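# Move machined pocket block from vise to outfeed tray

## Task

Remove the finished block (the one with a pocket in its top face) from the vise and set it down flat with the pocket facing up in the black outfeed tray, next to the part already sitting there; it must stay there on its own once the robot lets go.

## Robot and tools

Robot: a single arm with a two-finger parallel gripper. The joints from base to hand are waist, shoulder, elbow, forearm roll, wrist pitch and wrist roll. Other things may occasionally tug a held part or shove loose objects. Nothing may end up knocked or placed off the table.

Frame: all poses are in the scene frame. The origin is on the table surface below the arm base. +z is up, and +y is to the left when facing along +x. The base may be slightly tilted, and the reported hand position gets less accurate at long reach.

Gripper geometry: the fingers point along the gripper's own +z and close along its own x. end_effector_position is the midpoint between the pads, and the fingertips extend 17.5 mm past it. A pure rotation pivots about that midpoint, which lies 25 mm off the last joint's axis toward gripper -y. A flat block about 9 cm long projects from that axis toward gripper -y and rotates with the hand, so watch it for collisions.

The row: every motion command is one row of 10 numbers, in this order: x, y, z, qw, qx, qy, qz, position, force_limit, speed.
- x, y, z: absolute target for the pad midpoint, in metres, scene frame.
- qw, qx, qy, qz: absolute target orientation as a quaternion, w first, scene frame.
- position, in [-1, 1]: +1 is fully open (50 mm gap), and about -0.65 brings the pads together. Send -1 to grip.
- force_limit, in [-1, 1]: per-pad force, about 20 N at -1, 102 N at 0 and 185 N at +1. The actual force can be up to about 17% higher.
- speed, in [-1, 1]: how fast the pad gap changes, 20 mm/s at -1, 85 at 0 and 150 at +1.
To hold an orientation steady, repeat the intended quaternion in every row. Don't copy the reported one, which may have drifted.

Tools:
- execute_actions {actions, pictures}: actions is a list holding one item or nothing.
  - An empty list only reports the state.
  - {rows, steps}: up to 15 rows, each applied for one 1/30 s control step. steps defaults to 15 and is at most 15. If there are fewer rows than steps, the last row repeats.
  - {steps} alone: a wait of up to 300 steps, counted from the previous result, so reply time is included.
  - A target more than 0.6 m from the last reported position along any gripper axis is refused, and nothing is sent.
  - pictures (boolean) controls whether the camera images come back. They are included by default.
- move {target, speed}: target is one row as above, with an absolute pose. The gripper travels a straight path toward it, rotating the short way. speed is in m/s, from 0.002 to 0.5 (default 0.25), and turning is capped at twice that in rad/s. The path takes 0.5 to 10 s and stops early if longer. It does not avoid obstacles, and the hand may lag, wander or overshoot the speed, especially near full reach. The finger values are sent at the start. The result adds a move: line with the outcome (done, off_target, moving, held, fault), the limits that acted, and the distance to target. limits=paced means the pose was clipped. limits=held means some steps were blocked, and the arm may then jump ahead fast.
- wait {seconds}: 0 to 10 s with no new command.
- zoom_image {camera, region}: camera is cam_high, cam_low or cam_wrist. region is [x0, y0, x1, y1] in image pixels, at most 504x504. cam_high and cam_low are 896x504, and cam_wrist is 504x504 fisheye.
Call it only when the part rests in the tray unaided.

Motion behaviour: each step, the commanded pose is limited to 70 mm and 16 degrees from the measured pose. Joint motion is solved by damped IK, and position wins over orientation when both can't be met. After an action's last step the arm continues only to that last clipped pose. So read the reported pose and send the remainder next. The elbow won't fully straighten. The simulation keeps running while you think and write. Nothing new is sent during that time, but moving fingers keep moving.

Results: the state line gives end_effector_position and end_effector_quat_wxyz. "Hand target" is the pose the controller is currently driving toward. A "pose unreachable" line means the clearance check altered or blocked a command, and HELD marks steps where that happened. The mounting block or post under the base counts as part of the arm. position_measured is in counts, and the gap is roughly (250 - position_measured) x 0.202 mm.

object_status values:
- 0: fingers moving.
- 1: stopped while opening.
- 2: stopped while closing, i.e. gripping.
- 3: at the commanded position or pads touching. This means empty, pressing a slightly wider object, or holding something very thin.
Any new position value resets the status to 0 briefly. Fingers that have stopped ignore new force or speed until the position changes by at least 0.01. To soften a grip, open first. If grip force drops or the object slips, the fingers re-close automatically, except after gripping at force_limit -1. In that case the status stays 2 even when empty. An off-center grip on something fixed, such as a part still clamped in the vise, loses strength over time.

Avoid:
- Faults: contact torque at a joint's load limit (waist, shoulder and elbow 140 N m; forearm roll, wrist pitch and wrist roll 35.2 N m, including the held part's weight) stops the arm for 10 s. An external force of 150 N on the arm, tool or load does the same. The arm is stiff, so aiming even slightly below a firm surface can trigger this. Faster approaches hit harder.
- Motor heat: holding loads heats the motors. A MOTOR HOT line is a warning, and an OVER-TEMPERATURE FAULT brakes the arm until it cools.
- Drops, slips, slams and hard pushes, and anything falling off the table.

Joint ranges (rad): waist ±3.491, shoulder ±3.140, elbow -1.187 to 4.328, forearm roll ±3.316, wrist pitch ±3.140, wrist roll ±3.927.

Cameras: cam_high and cam_low are fixed, and cam_wrist is on the hand. Calibration data may differ slightly from reality.

Each tool is called after "Request:" as name(argument=value, ...) on one line, values as JSON.

## Session

Request:
execute_actions(actions=[])

Scene clock: 0.00 s of 5400.00 s.
end_effector_position=(+0.5445, +0.3876, +0.2454) position_measured=3 object_status=3 end_effector_quat_wxyz=(+0.422, -0.497, +0.737, -0.178)
Joint positions: [ 0.77   0.577 -0.673  2.085 -0.802  0.068]
Joint velocities: [-0.003 -0.    -0.001 -0.     0.001 -0.001]
Hand target: +0.544, +0.388, +0.245; +0.422, -0.497, +0.737, -0.178

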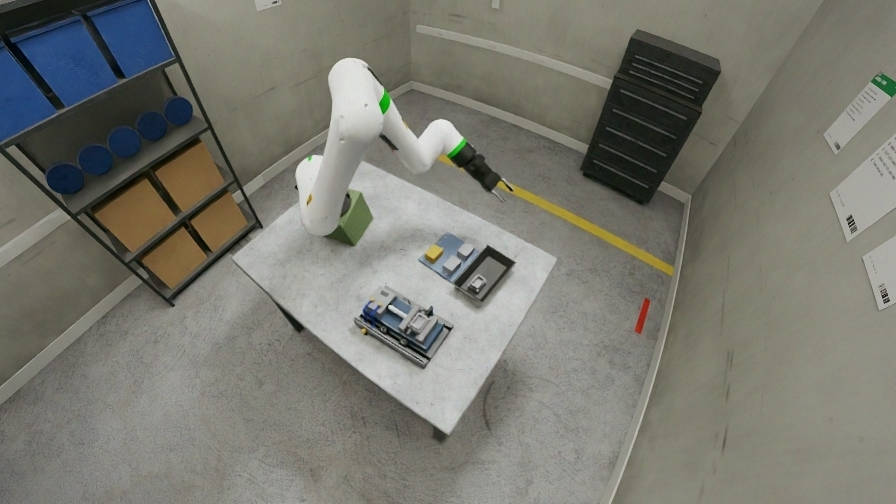

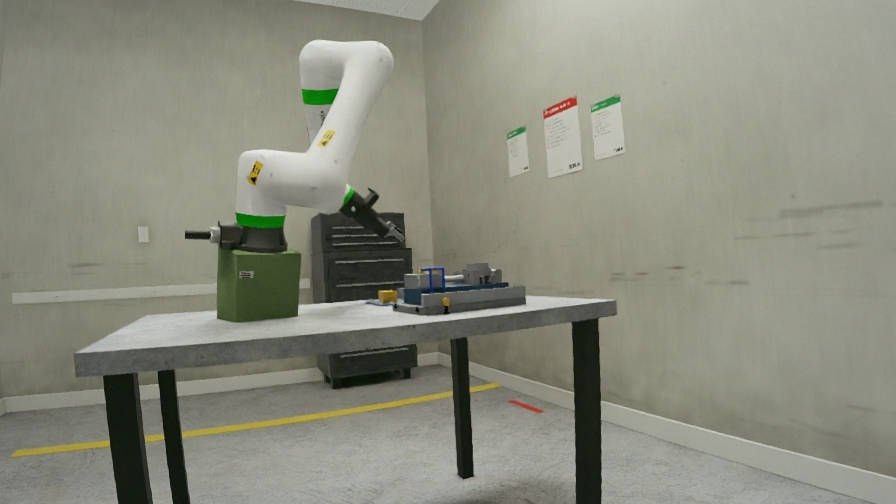

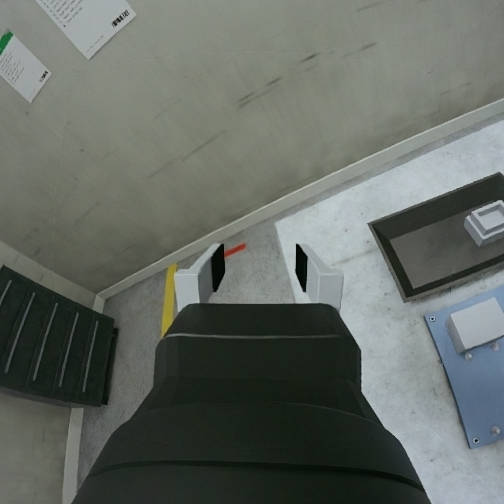

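Request:
zoom_image(camera="cam_high", region=[330, 220, 530, 380])

Region (330, 220, 530, 380) of cam_high's 896x504 image, scaled by 2.520, with more detail than that image has; it fills the top 403 rows of this view, and the rest is white.

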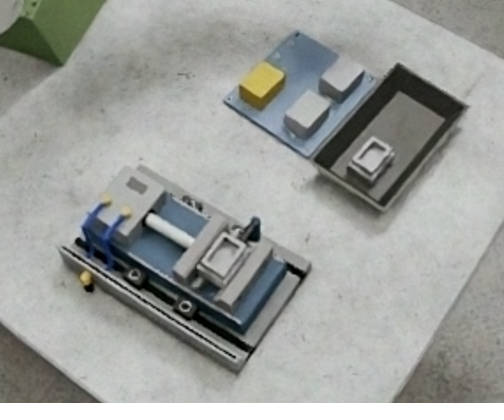

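Request:
move(target=[0.532,-0.167,0.3,0,0.7071,0.7071,0,1,0,0])

Scene clock: 19.57 s of 5400.00 s.
end_effector_position=(+0.5286, -0.1665, +0.2990) position_measured=3 object_status=3 end_effector_quat_wxyz=(-0.001, +0.707, +0.708, -0.003)
Joint positions: [ 0.059  0.215 -0.057  0.27  -1.287 -0.226]
Joint velocities: [-0.002  0.001  0.003 -0.001 -0.001  0.   ]
Hand target: +0.529, -0.167, +0.299; -0.001, +0.707, +0.708, -0.003
Off the commanded pose: 0.004 m, 0 deg.
After step 90, 10.57 s passed at rest.
move: off_target
camera_calibration (this result's frames):
cam_wrist: T_world_to_cam=[[0.00684417, 0.999654, -0.0254131, 0.171187], [0.976485, -0.00120498, 0.215584, -0.572999], [0.215479, -0.026291, -0.976155, 0.320519], [0, 0, 0, 1]] pos_world=[0.489288, -0.163391, 0.440756]

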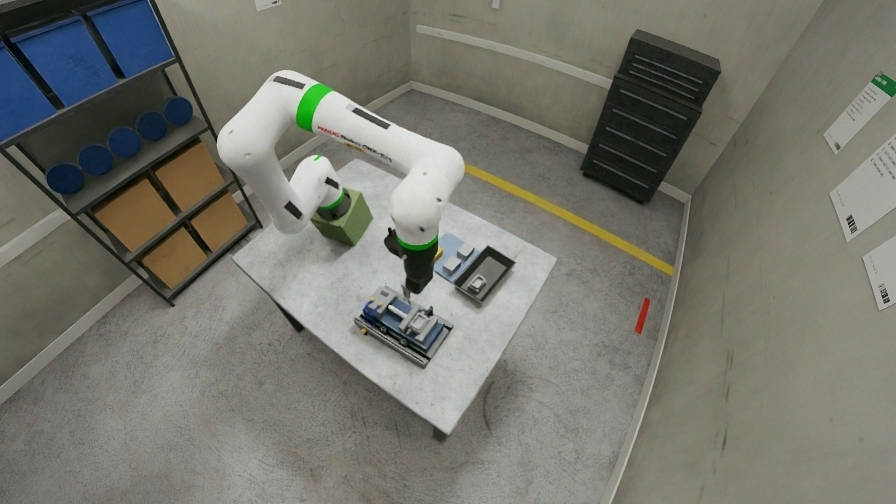

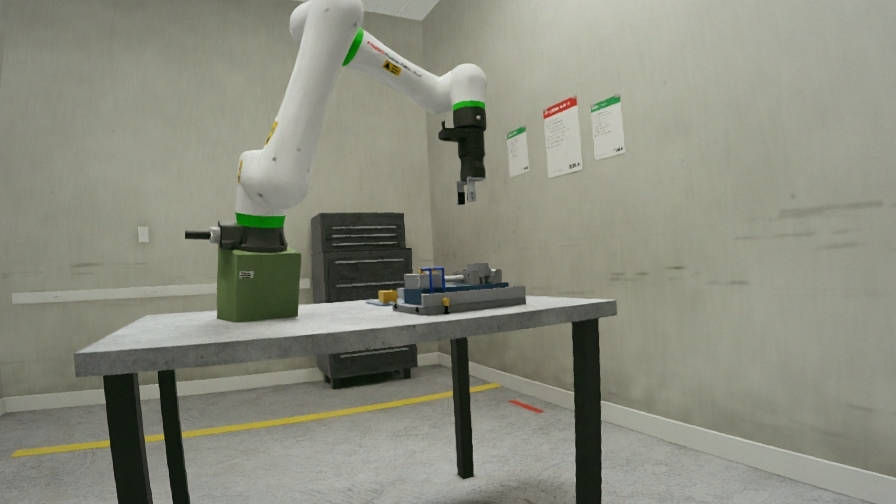

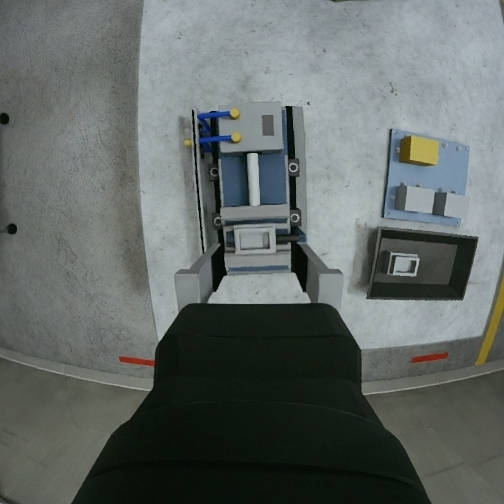

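Request:
zoom_image(camera="cam_wrist", region=[180, 170, 340, 300])

Region (180, 170, 340, 300) of cam_wrist's 504x504 image, scaled by 3.150, with more detail than that image has; it fills the top 410 rows of this view, and the rest is white.

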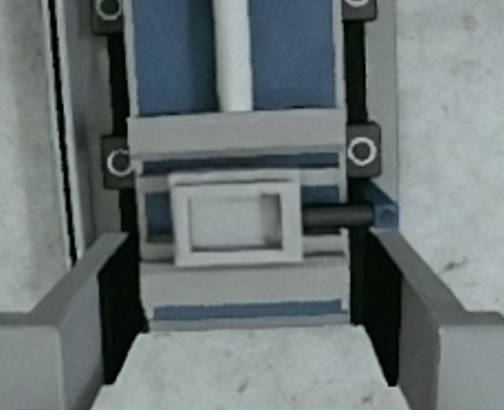

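Request:
move(target=[0.552,-0.193,0.14,0,0.7071,0.7071,0,0,0,0])

Scene clock: 34.63 s of 5400.00 s.
end_effector_position=(+0.5521, -0.1930, +0.1402) position_measured=152 object_status=3 end_effector_quat_wxyz=(+0.000, +0.707, +0.707, -0.000)
Joint positions: [-0.072  0.428 -0.144  0.31  -0.959 -0.195]
Joint velocities: [-0.     0.001  0.001 -0.    -0.     0.001]
Hand target: +0.552, -0.193, +0.140; +0.000, +0.707, +0.707, -0.000
Off the commanded pose: 0.000 m, 0 deg.
After step 90, 10.97 s passed at rest.
move: done
camera_calibration (this result's frames):
cam_wrist: T_world_to_cam=[[0.00815517, 0.999687, -0.0236517, 0.192478], [0.975213, -0.0027209, 0.221251, -0.562088], [0.221118, -0.0248698, -0.97493, 0.156713], [0, 0, 0, 1]] pos_world=[0.511934, -0.19005, 0.2817]

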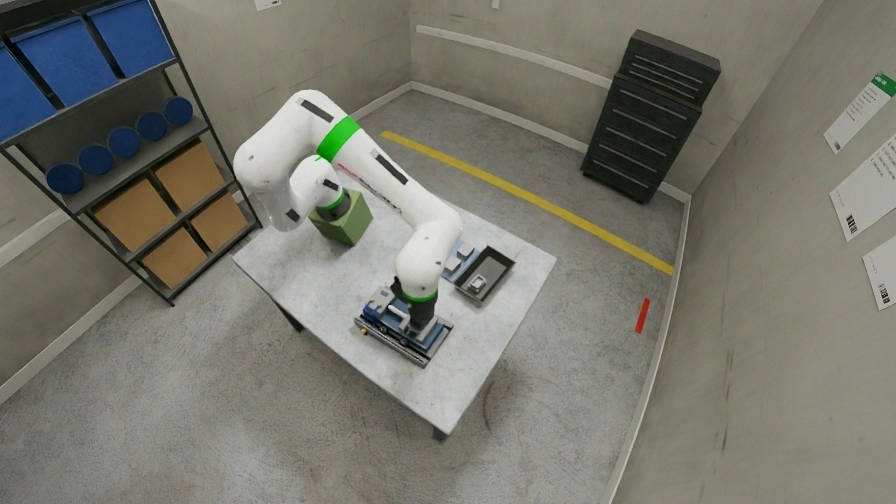

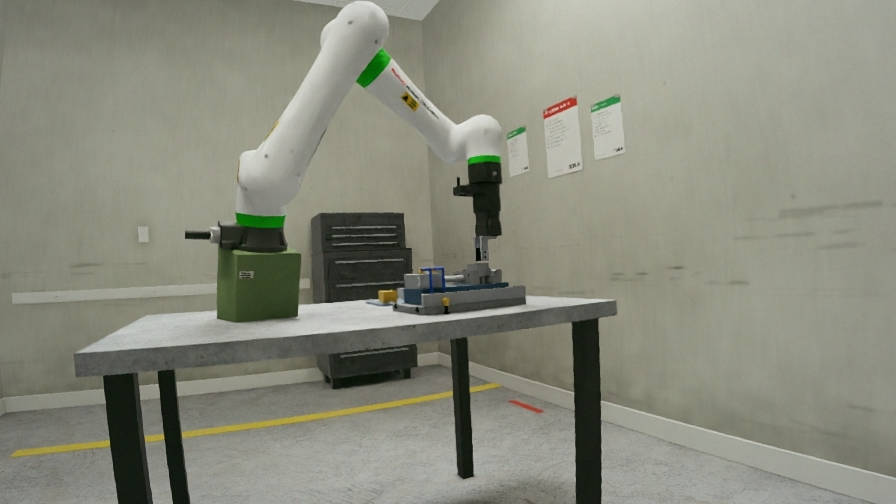

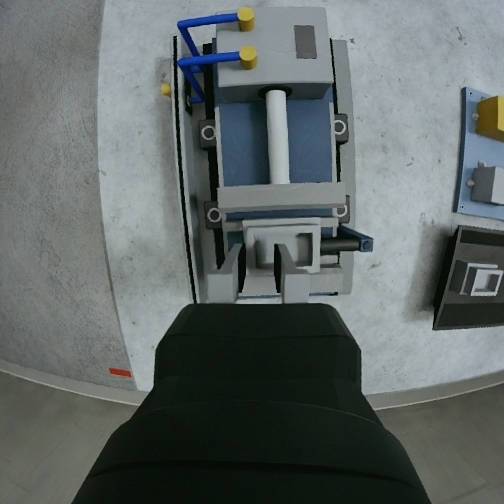

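Request:
zoom_image(camera="cam_low", region=[400, 200, 560, 320])

Request:
zoom_image(camera="cam_wrist", region=[190, 190, 350, 310])

Region (400, 200, 560, 320) of cam_low's 896x504 image, scaled by 3.150, with more detail than that image has; it fills the top 378 rows of this view, and the rest is white.

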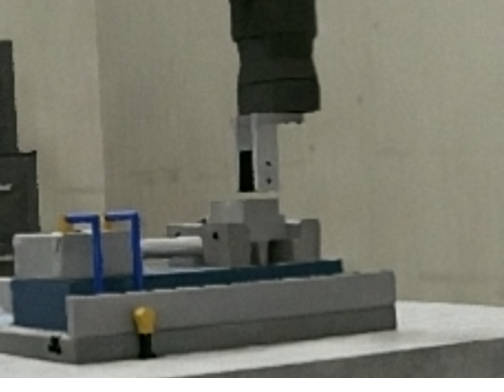

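Region (190, 190, 350, 310) of cam_wrist's 504x504 image, scaled by 3.150, with more detail than that image has; it fills the top 378 rows of this view, and the rest is white.

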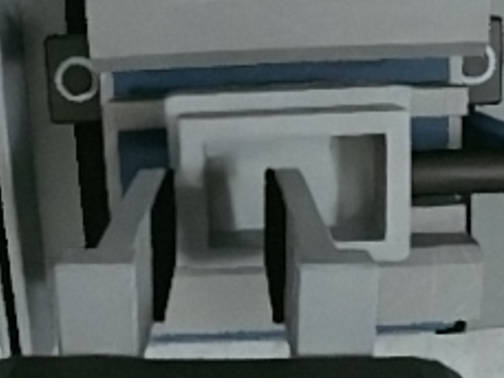

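Request:
move(target=[0.552,-0.198,0.121,0,0.7071,0.7071,0,0,0,0], speed=0.03)

Scene clock: 54.70 s of 5400.00 s.
end_effector_position=(+0.5532, -0.1955, +0.1340) position_measured=152 object_status=3 end_effector_quat_wxyz=(+0.001, +0.707, +0.707, +0.001)
Joint positions: [-0.079  0.437 -0.146  0.314 -0.944 -0.193]
Joint velocities: [ 0.001 -0.001 -0.001 -0.    -0.     0.001]
Hand target: +0.553, -0.195, +0.134; +0.001, +0.707, +0.707, +0.001
Off the commanded pose: 0.013 m, 0 deg.
FORCE FAULT: contact force on the arm reached its limit, and the arm stopped for 10 seconds. The contact can be on any part of the arm, not only on its tool. The arm's remaining commands of this call were not run. The arm holds still and accepts commands again. Move the arm away from the contact; if what it grips holds it there, let go first. Pushing or pulling that hard again can fault the arm again.
After step 90, 6.63 s passed at rest.
move: fault
camera_calibration (this result's frames):
cam_wrist: T_world_to_cam=[[0.00844468, 0.999673, -0.0241215, 0.194725], [0.9745, -0.00281818, 0.224368, -0.561878], [0.224227, -0.0254011, -0.974206, 0.148458], [0, 0, 0, 1]] pos_world=[0.512618, -0.192474, 0.275393]

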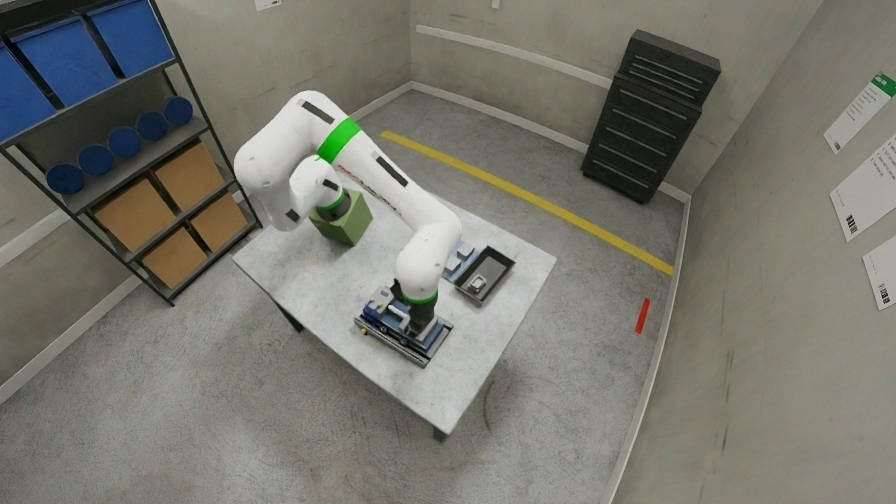

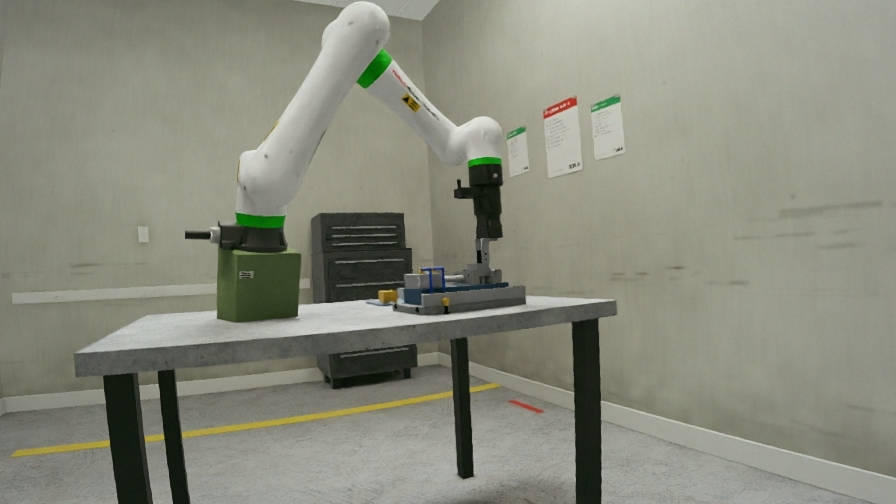

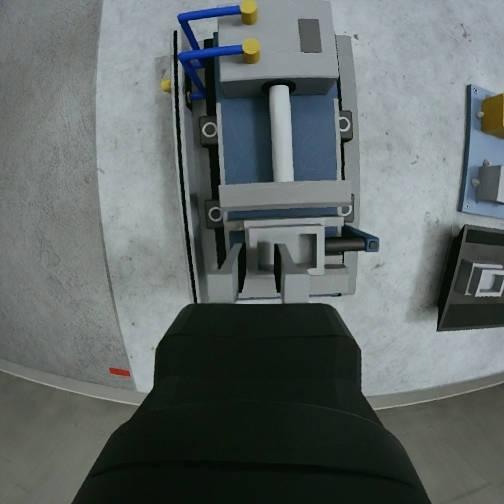

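Request:
move(target=[0.548,-0.176,0.17,0,1,0,0,1,0,0])

Scene clock: 66.80 s of 5400.00 s.
end_effector_position=(+0.5480, -0.1760, +0.1698) position_measured=3 object_status=3 end_effector_quat_wxyz=(-0.000, +1.000, +0.000, -0.000)
Joint positions: [-0.071  0.329 -0.206  0.302 -0.995 -1.753]
Joint velocities: [ 0.     0.001 -0.001  0.001  0.003 -0.003]
Hand target: +0.548, -0.176, +0.170; -0.000, +1.000, -0.000, -0.000
Off the commanded pose: 0.000 m, 0 deg.
After step 90, 5.57 s passed at rest.
move: done
camera_calibration (this result's frames):
cam_wrist: T_world_to_cam=[[0.999683, -0.00826656, -0.0237762, -0.544459], [-0.00280297, -0.975221, 0.221215, -0.199782], [-0.0250158, -0.221078, -0.974935, 0.287265], [0, 0, 0, 1]] pos_world=[0.550913, -0.135824, 0.311314]

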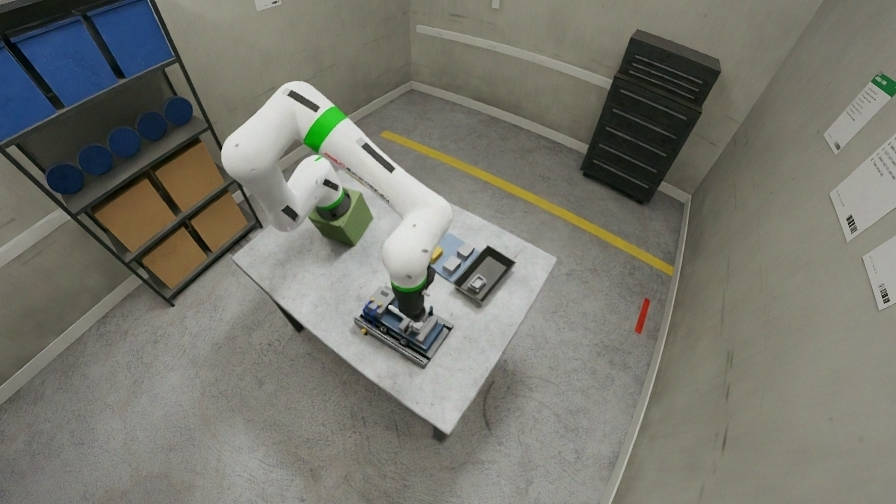

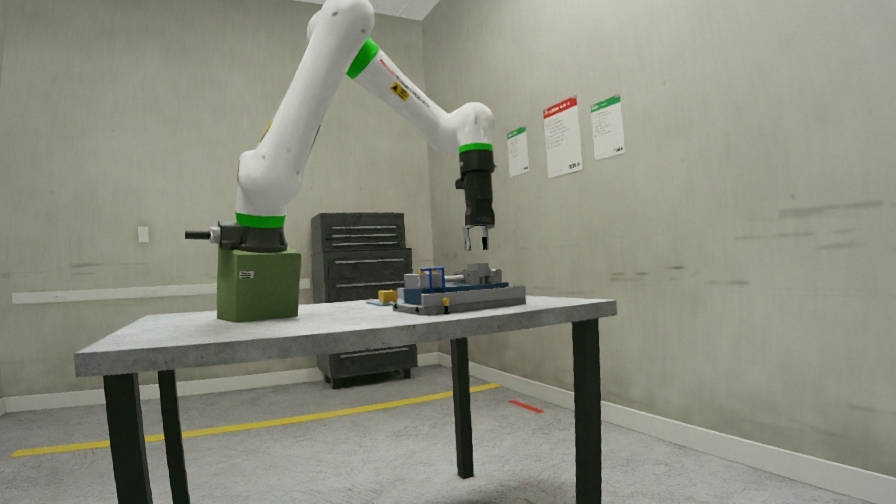

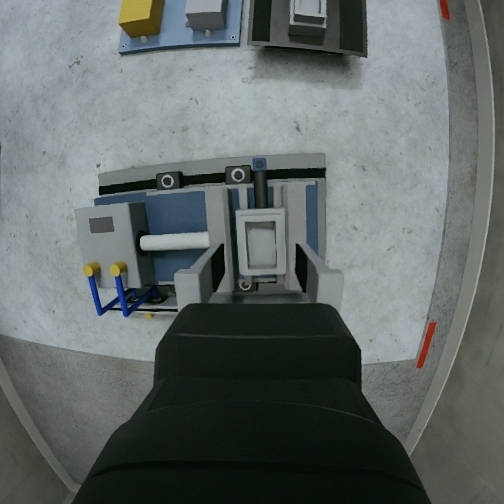

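Request:
move(target=[0.548,-0.176,0.122,0,1,0,0,1,0,0], speed=0.04)

Scene clock: 73.63 s of 5400.00 s.
end_effector_position=(+0.5481, -0.1760, +0.1221) position_measured=3 object_status=3 end_effector_quat_wxyz=(+0.000, +1.000, +0.000, +0.000)
Joint positions: [-0.095  0.395 -0.242  0.325 -0.891 -1.768]
Joint velocities: [ 0.001  0.001  0.    -0.     0.001  0.   ]
Hand target: +0.548, -0.176, +0.122; +0.000, +1.000, +0.000, +0.000
Off the commanded pose: 0.000 m, 0 deg.
After step 90, 2.37 s passed at rest.
move: done
camera_calibration (this result's frames):
cam_wrist: T_world_to_cam=[[0.999688, -0.00825836, -0.0235914, -0.545729], [-0.0028332, -0.975198, 0.221318, -0.189249], [-0.024834, -0.221182, -0.974916, 0.24058], [0, 0, 0, 1]] pos_world=[0.550997, -0.13585, 0.263555]

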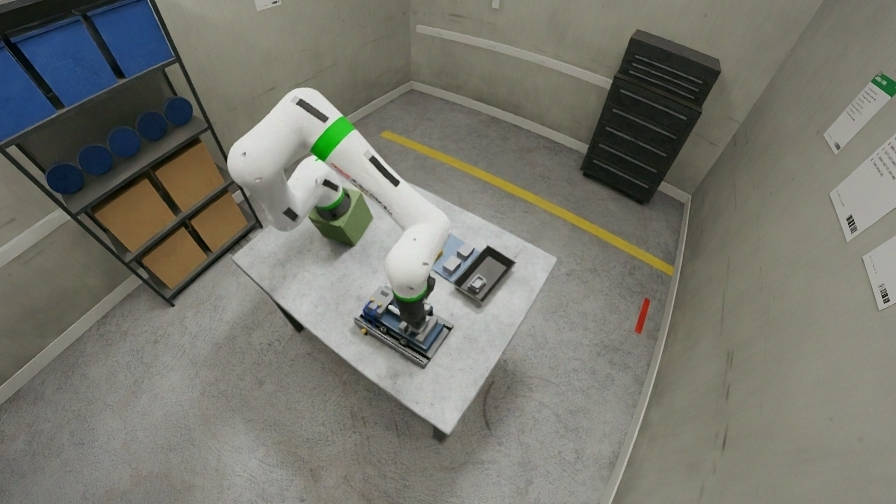

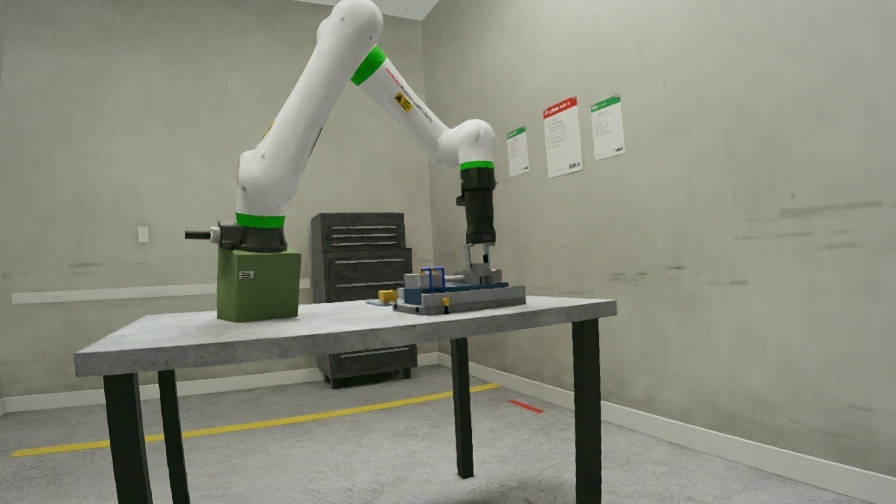

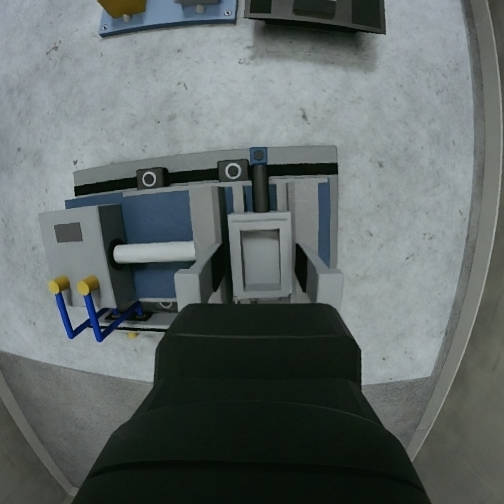

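Request:
move(target=[0.548,-0.176,0.122,0,1,0,0,-1,0.3,0])

Scene clock: 79.57 s of 5400.00 s.
end_effector_position=(+0.5480, -0.1760, +0.1220) position_measured=81 object_status=2 end_effector_quat_wxyz=(+0.000, +1.000, +0.000, -0.000)
Joint positions: [-0.096  0.395 -0.242  0.325 -0.891 -1.768]
Joint velocities: [-0.001 -0.001 -0.    -0.    -0.    -0.   ]
Hand target: +0.548, -0.176, +0.122; +0.000, +1.000, +0.000, -0.000
Off the commanded pose: 0.000 m, 0 deg.
After step 90, 2.23 s passed at rest.
move: done
camera_calibration (this result's frames):
cam_wrist: T_world_to_cam=[[0.999686, -0.00823773, -0.0236529, -0.545652], [-0.00280001, -0.975202, 0.221297, -0.189233], [-0.0248894, -0.221161, -0.97492, 0.240532], [0, 0, 0, 1]] pos_world=[0.550938, -0.135839, 0.26347]

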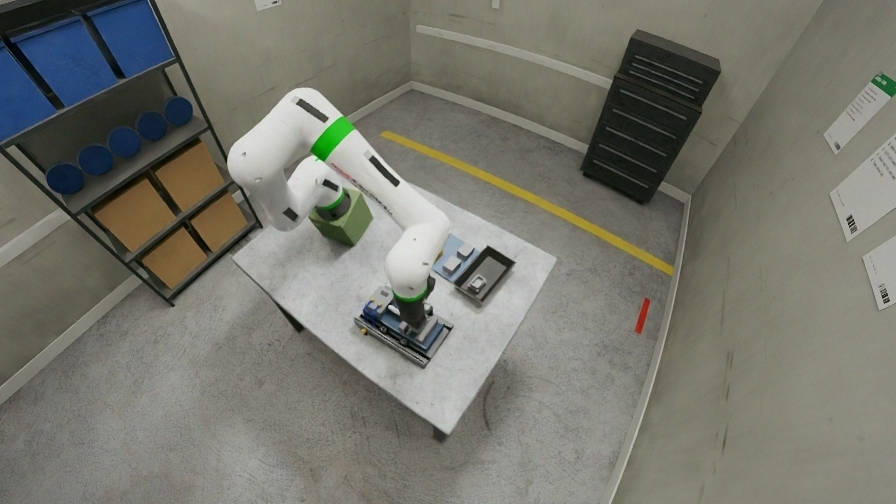

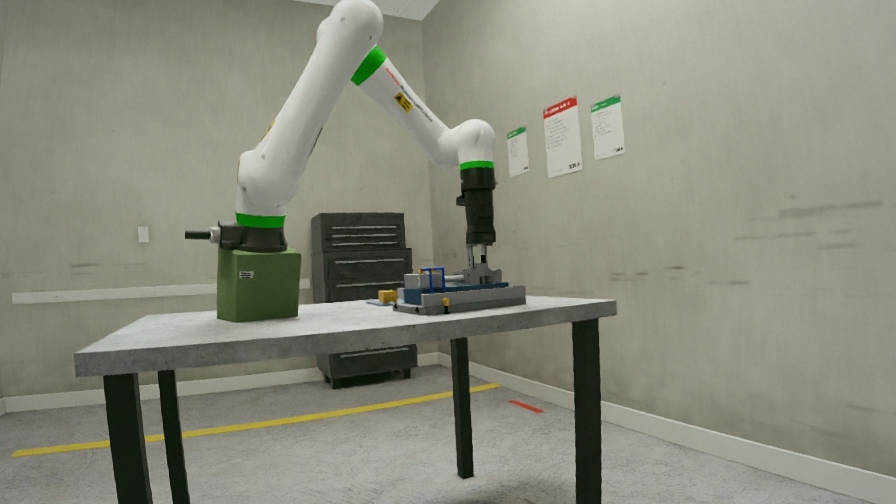

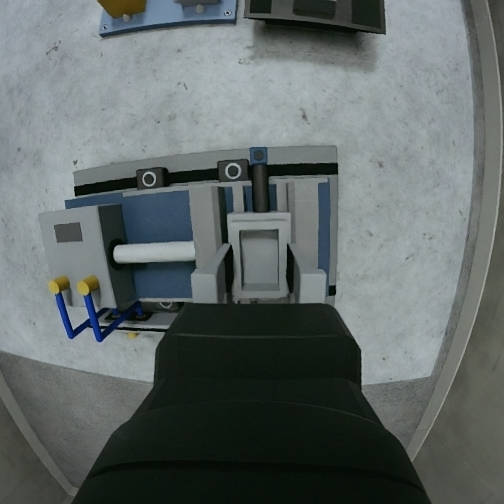

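Gripped. Try lifting slowly.

Request:
move(target=[0.548,-0.176,0.135,0,1,0,0,-1,0.3,0], speed=0.02)

Scene clock: 83.63 s of 5400.00 s.
end_effector_position=(+0.5480, -0.1760, +0.1350) position_measured=81 object_status=2 end_effector_quat_wxyz=(-0.000, +1.000, -0.000, -0.000)
Joint positions: [-0.089  0.376 -0.234  0.318 -0.919 -1.763]
Joint velocities: [-0.     0.001  0.001 -0.    -0.001  0.001]
Hand target: +0.548, -0.176, +0.135; -0.000, +1.000, -0.000, -0.000
Off the commanded pose: 0.000 m, 0 deg.
After step 90, 0.20 s passed at rest.
move: done
camera_calibration (this result's frames):
cam_wrist: T_world_to_cam=[[0.999686, -0.00829475, -0.0236429, -0.545331], [-0.00285943, -0.975216, 0.221235, -0.192056], [-0.024892, -0.221098, -0.974934, 0.253208], [0, 0, 0, 1]] pos_world=[0.550913, -0.135836, 0.276457]

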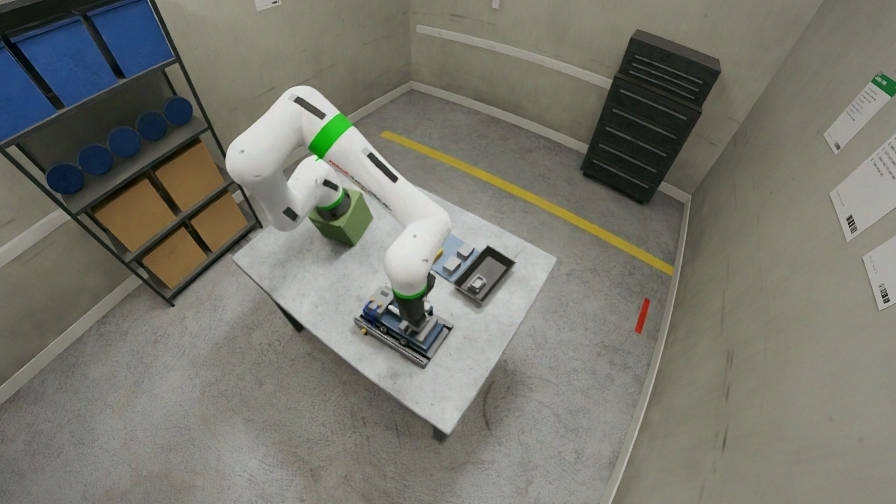

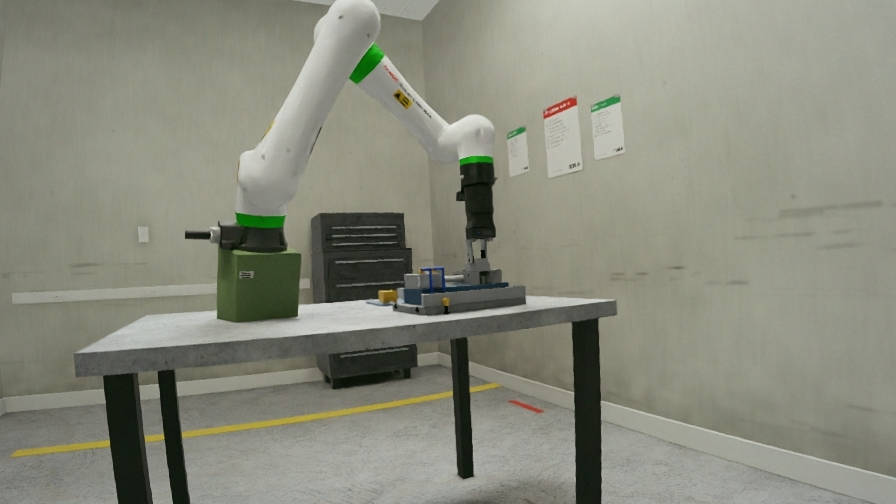

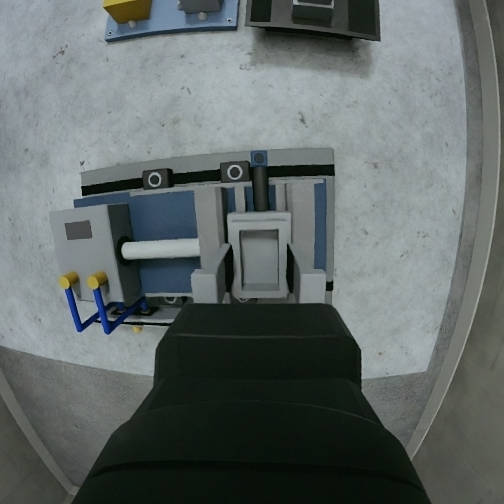

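Request:
move(target=[0.548,-0.176,0.22,0,1,0,0,-1,0.3,0], speed=0.1)

Request:
move(target=[0.61,0.21,0.22,0,1,0,0,-1,0.3,0], speed=0.2)

Scene clock: 93.43 s of 5400.00 s.
end_effector_position=(+0.5479, -0.1760, +0.2199) position_measured=81 object_status=2 end_effector_quat_wxyz=(-0.000, +1.000, -0.000, -0.000)
Joint positions: [-0.046  0.27  -0.157  0.285 -1.105 -1.742]
Joint velocities: [ 0.    -0.002 -0.001 -0.    -0.    -0.002]
Hand target: +0.548, -0.176, +0.220; -0.000, +1.000, -0.000, -0.000
Off the commanded pose: 0.000 m, 0 deg.
After step 90, 5.63 s passed at rest.
move: done
camera_calibration (this result's frames):
cam_wrist: T_world_to_cam=[[0.999685, -0.0083421, -0.0236848, -0.543228], [-0.00289836, -0.975234, 0.221156, -0.210795], [-0.0249432, -0.221018, -0.974951, 0.336052], [0, 0, 0, 1]] pos_world=[0.550828, -0.135833, 0.361386]

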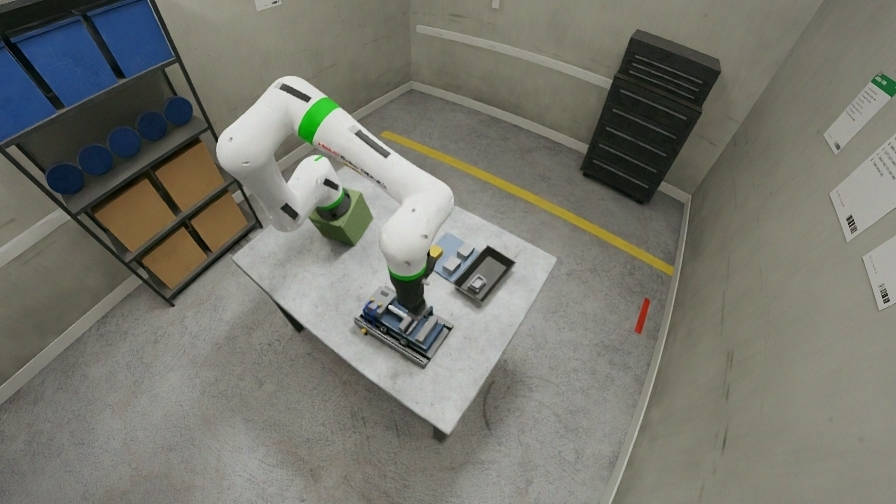

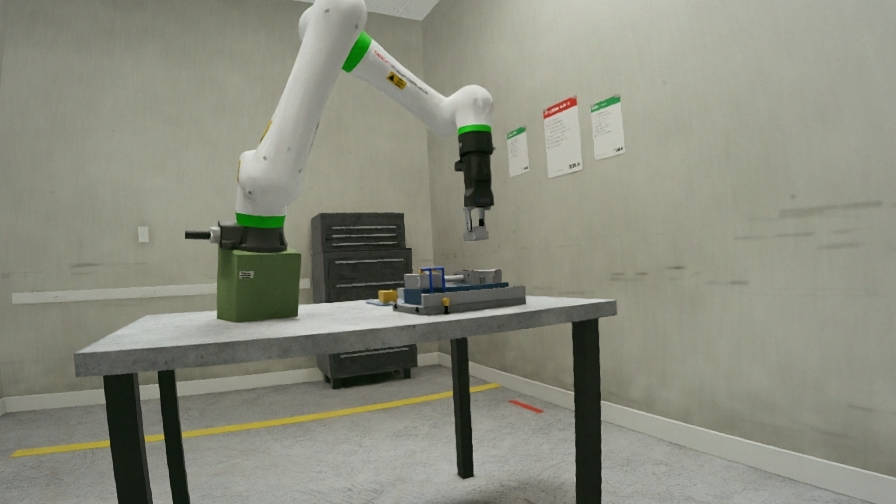

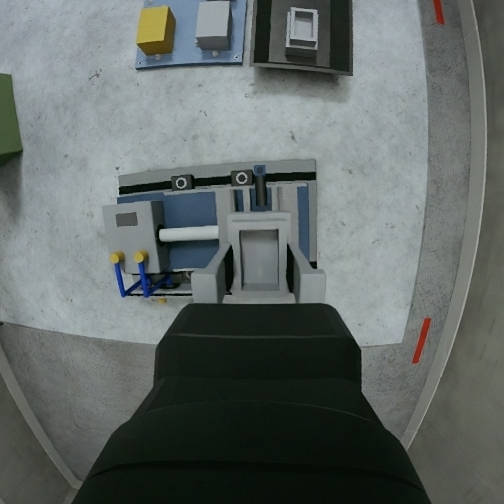

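Scene clock: 95.80 s of 5400.00 s.
end_effector_position=(+0.6116, +0.2090, +0.2201) position_measured=81 object_status=2 end_effector_quat_wxyz=(+0.000, +1.000, -0.000, +0.000)
Joint positions: [ 0.538  0.628  0.137  0.262 -1.189 -2.313]
Joint velocities: [ 0.     0.001  0.001 -0.     0.     0.   ]
Hand target: +0.612, +0.209, +0.220; +0.000, +1.000, -0.000, +0.000
Off the commanded pose: 0.002 m, 0 deg.
move: done
camera_calibration (this result's frames):
cam_wrist: T_world_to_cam=[[0.999703, -0.00839927, -0.0228616, -0.60384], [-0.00311172, -0.975009, 0.222144, 0.164674], [-0.0241562, -0.222007, -0.974746, 0.422639], [0, 0, 0, 1]] pos_world=[0.614382, 0.249316, 0.36158]

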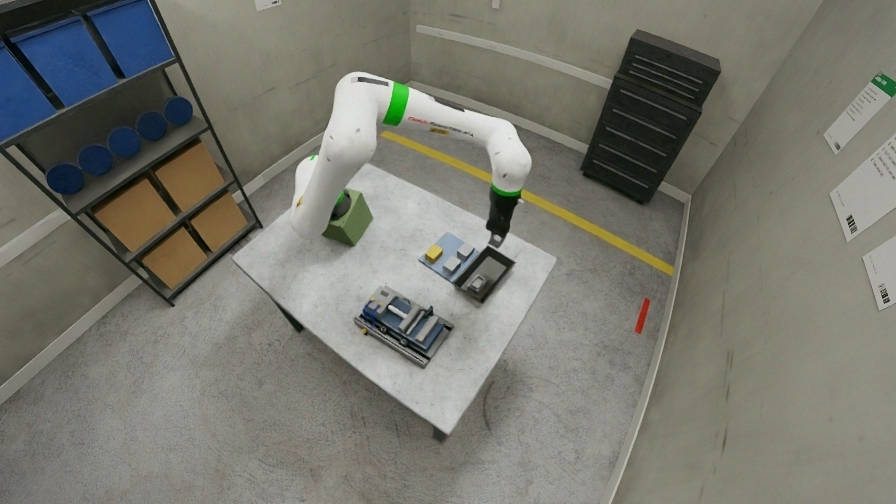

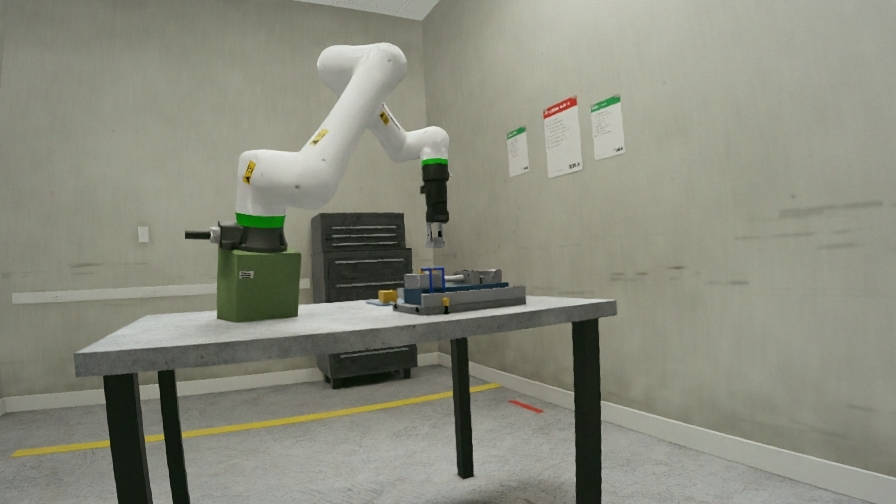

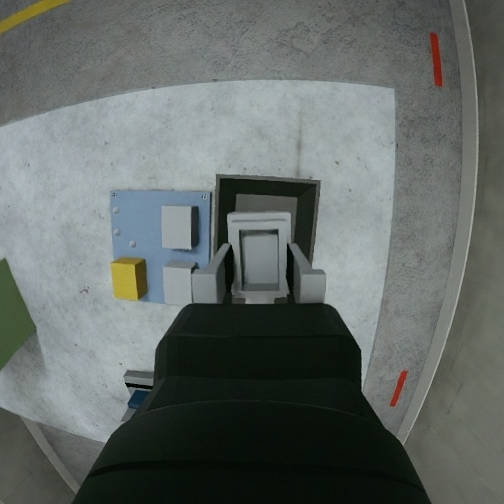

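Request:
move(target=[0.628,0.21,0.075,0,1,0,0,-1,0.3,0], speed=0.1)

Scene clock: 108.90 s of 5400.00 s.
end_effector_position=(+0.6282, +0.2101, +0.0752) position_measured=81 object_status=2 end_effector_quat_wxyz=(+0.000, +1.000, +0.000, +0.000)
Joint positions: [ 0.467  0.825  0.091  0.309 -0.939 -2.326]
Joint velocities: [-0.002 -0.001  0.     0.     0.    -0.001]
Hand target: +0.628, +0.210, +0.075; +0.000, +1.000, +0.000, +0.000
Off the commanded pose: 0.000 m, 0 deg.
After step 90, 8.30 s passed at rest.
move: done
camera_calibration (this result's frames):
cam_wrist: T_world_to_cam=[[0.999689, -0.00820607, -0.0235454, -0.623721], [-0.00279206, -0.975195, 0.221331, 0.19786], [-0.0247776, -0.221196, -0.974914, 0.2822], [0, 0, 0, 1]] pos_world=[0.631072, 0.250256, 0.216642]

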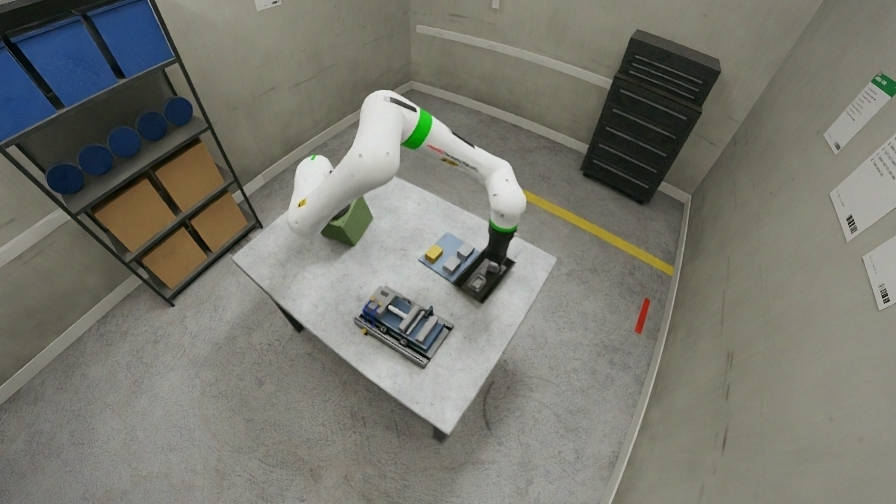

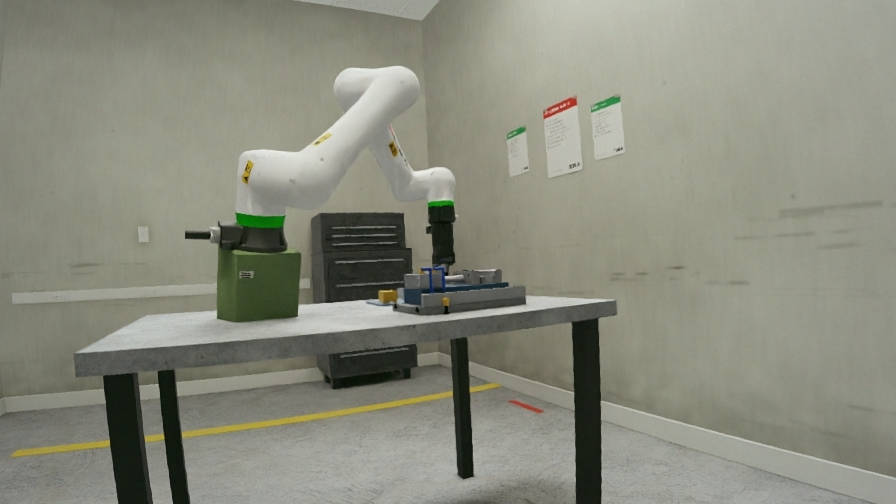

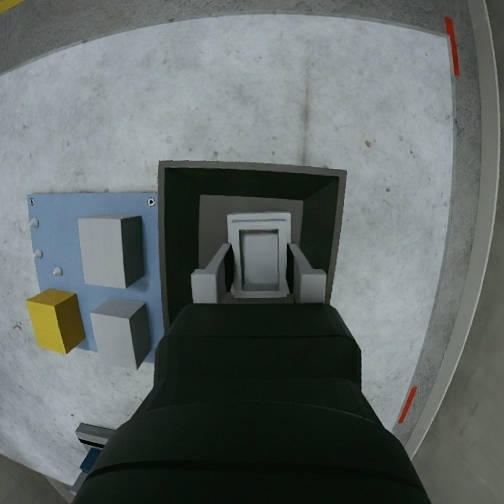

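Request:
move(target=[0.628,0.21,0.064,0,1,0,0,-1,0.3,0], speed=0.02)

Scene clock: 113.57 s of 5400.00 s.
end_effector_position=(+0.6280, +0.2100, +0.0640) position_measured=81 object_status=2 end_effector_quat_wxyz=(+0.000, +1.000, +0.000, +0.000)
Joint positions: [ 0.462  0.84   0.087  0.314 -0.92  -2.33 ]
Joint velocities: [-0.001  0.     0.    -0.     0.001  0.002]
Hand target: +0.628, +0.210, +0.064; +0.000, +1.000, +0.000, +0.000
Off the commanded pose: 0.000 m, 0 deg.
After step 90, 0.90 s passed at rest.
move: done
camera_calibration (this result's frames):
cam_wrist: T_world_to_cam=[[0.999687, -0.00828163, -0.0236026, -0.623831], [-0.00285497, -0.975211, 0.221258, 0.200298], [-0.0248499, -0.221121, -0.97493, 0.271366], [0, 0, 0, 1]] pos_world=[0.630951, 0.250171, 0.205521]

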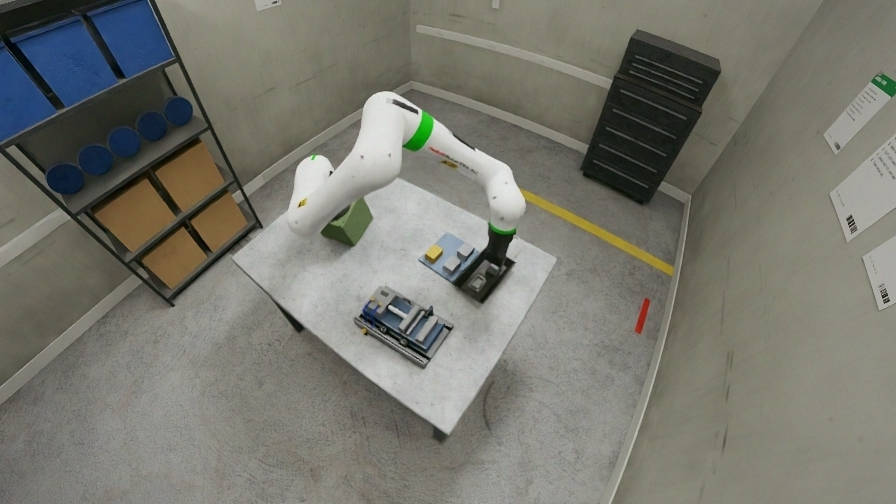

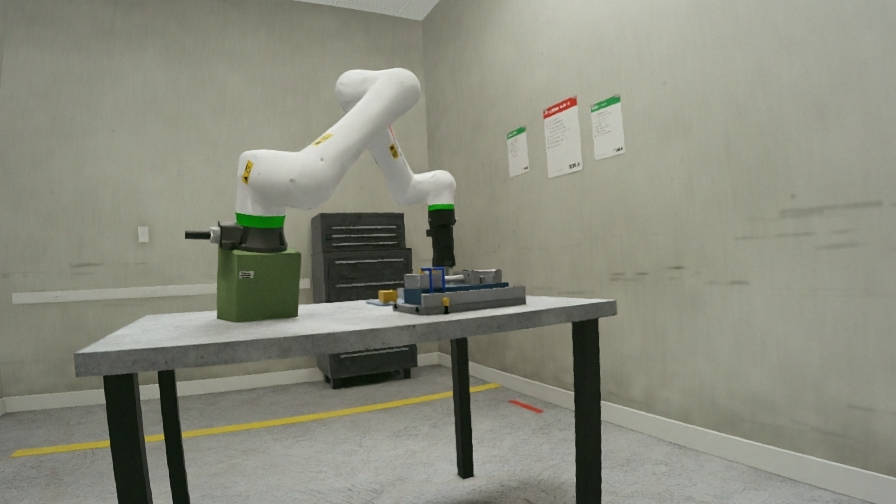

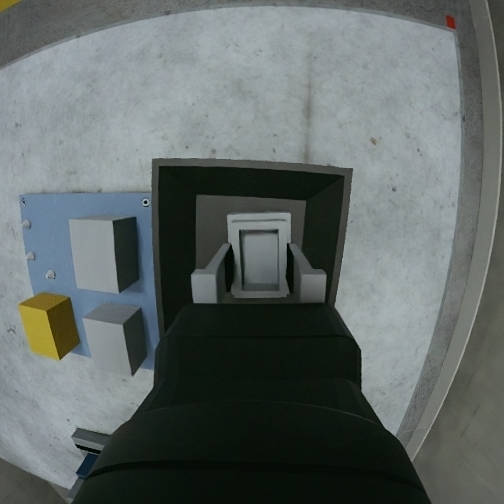

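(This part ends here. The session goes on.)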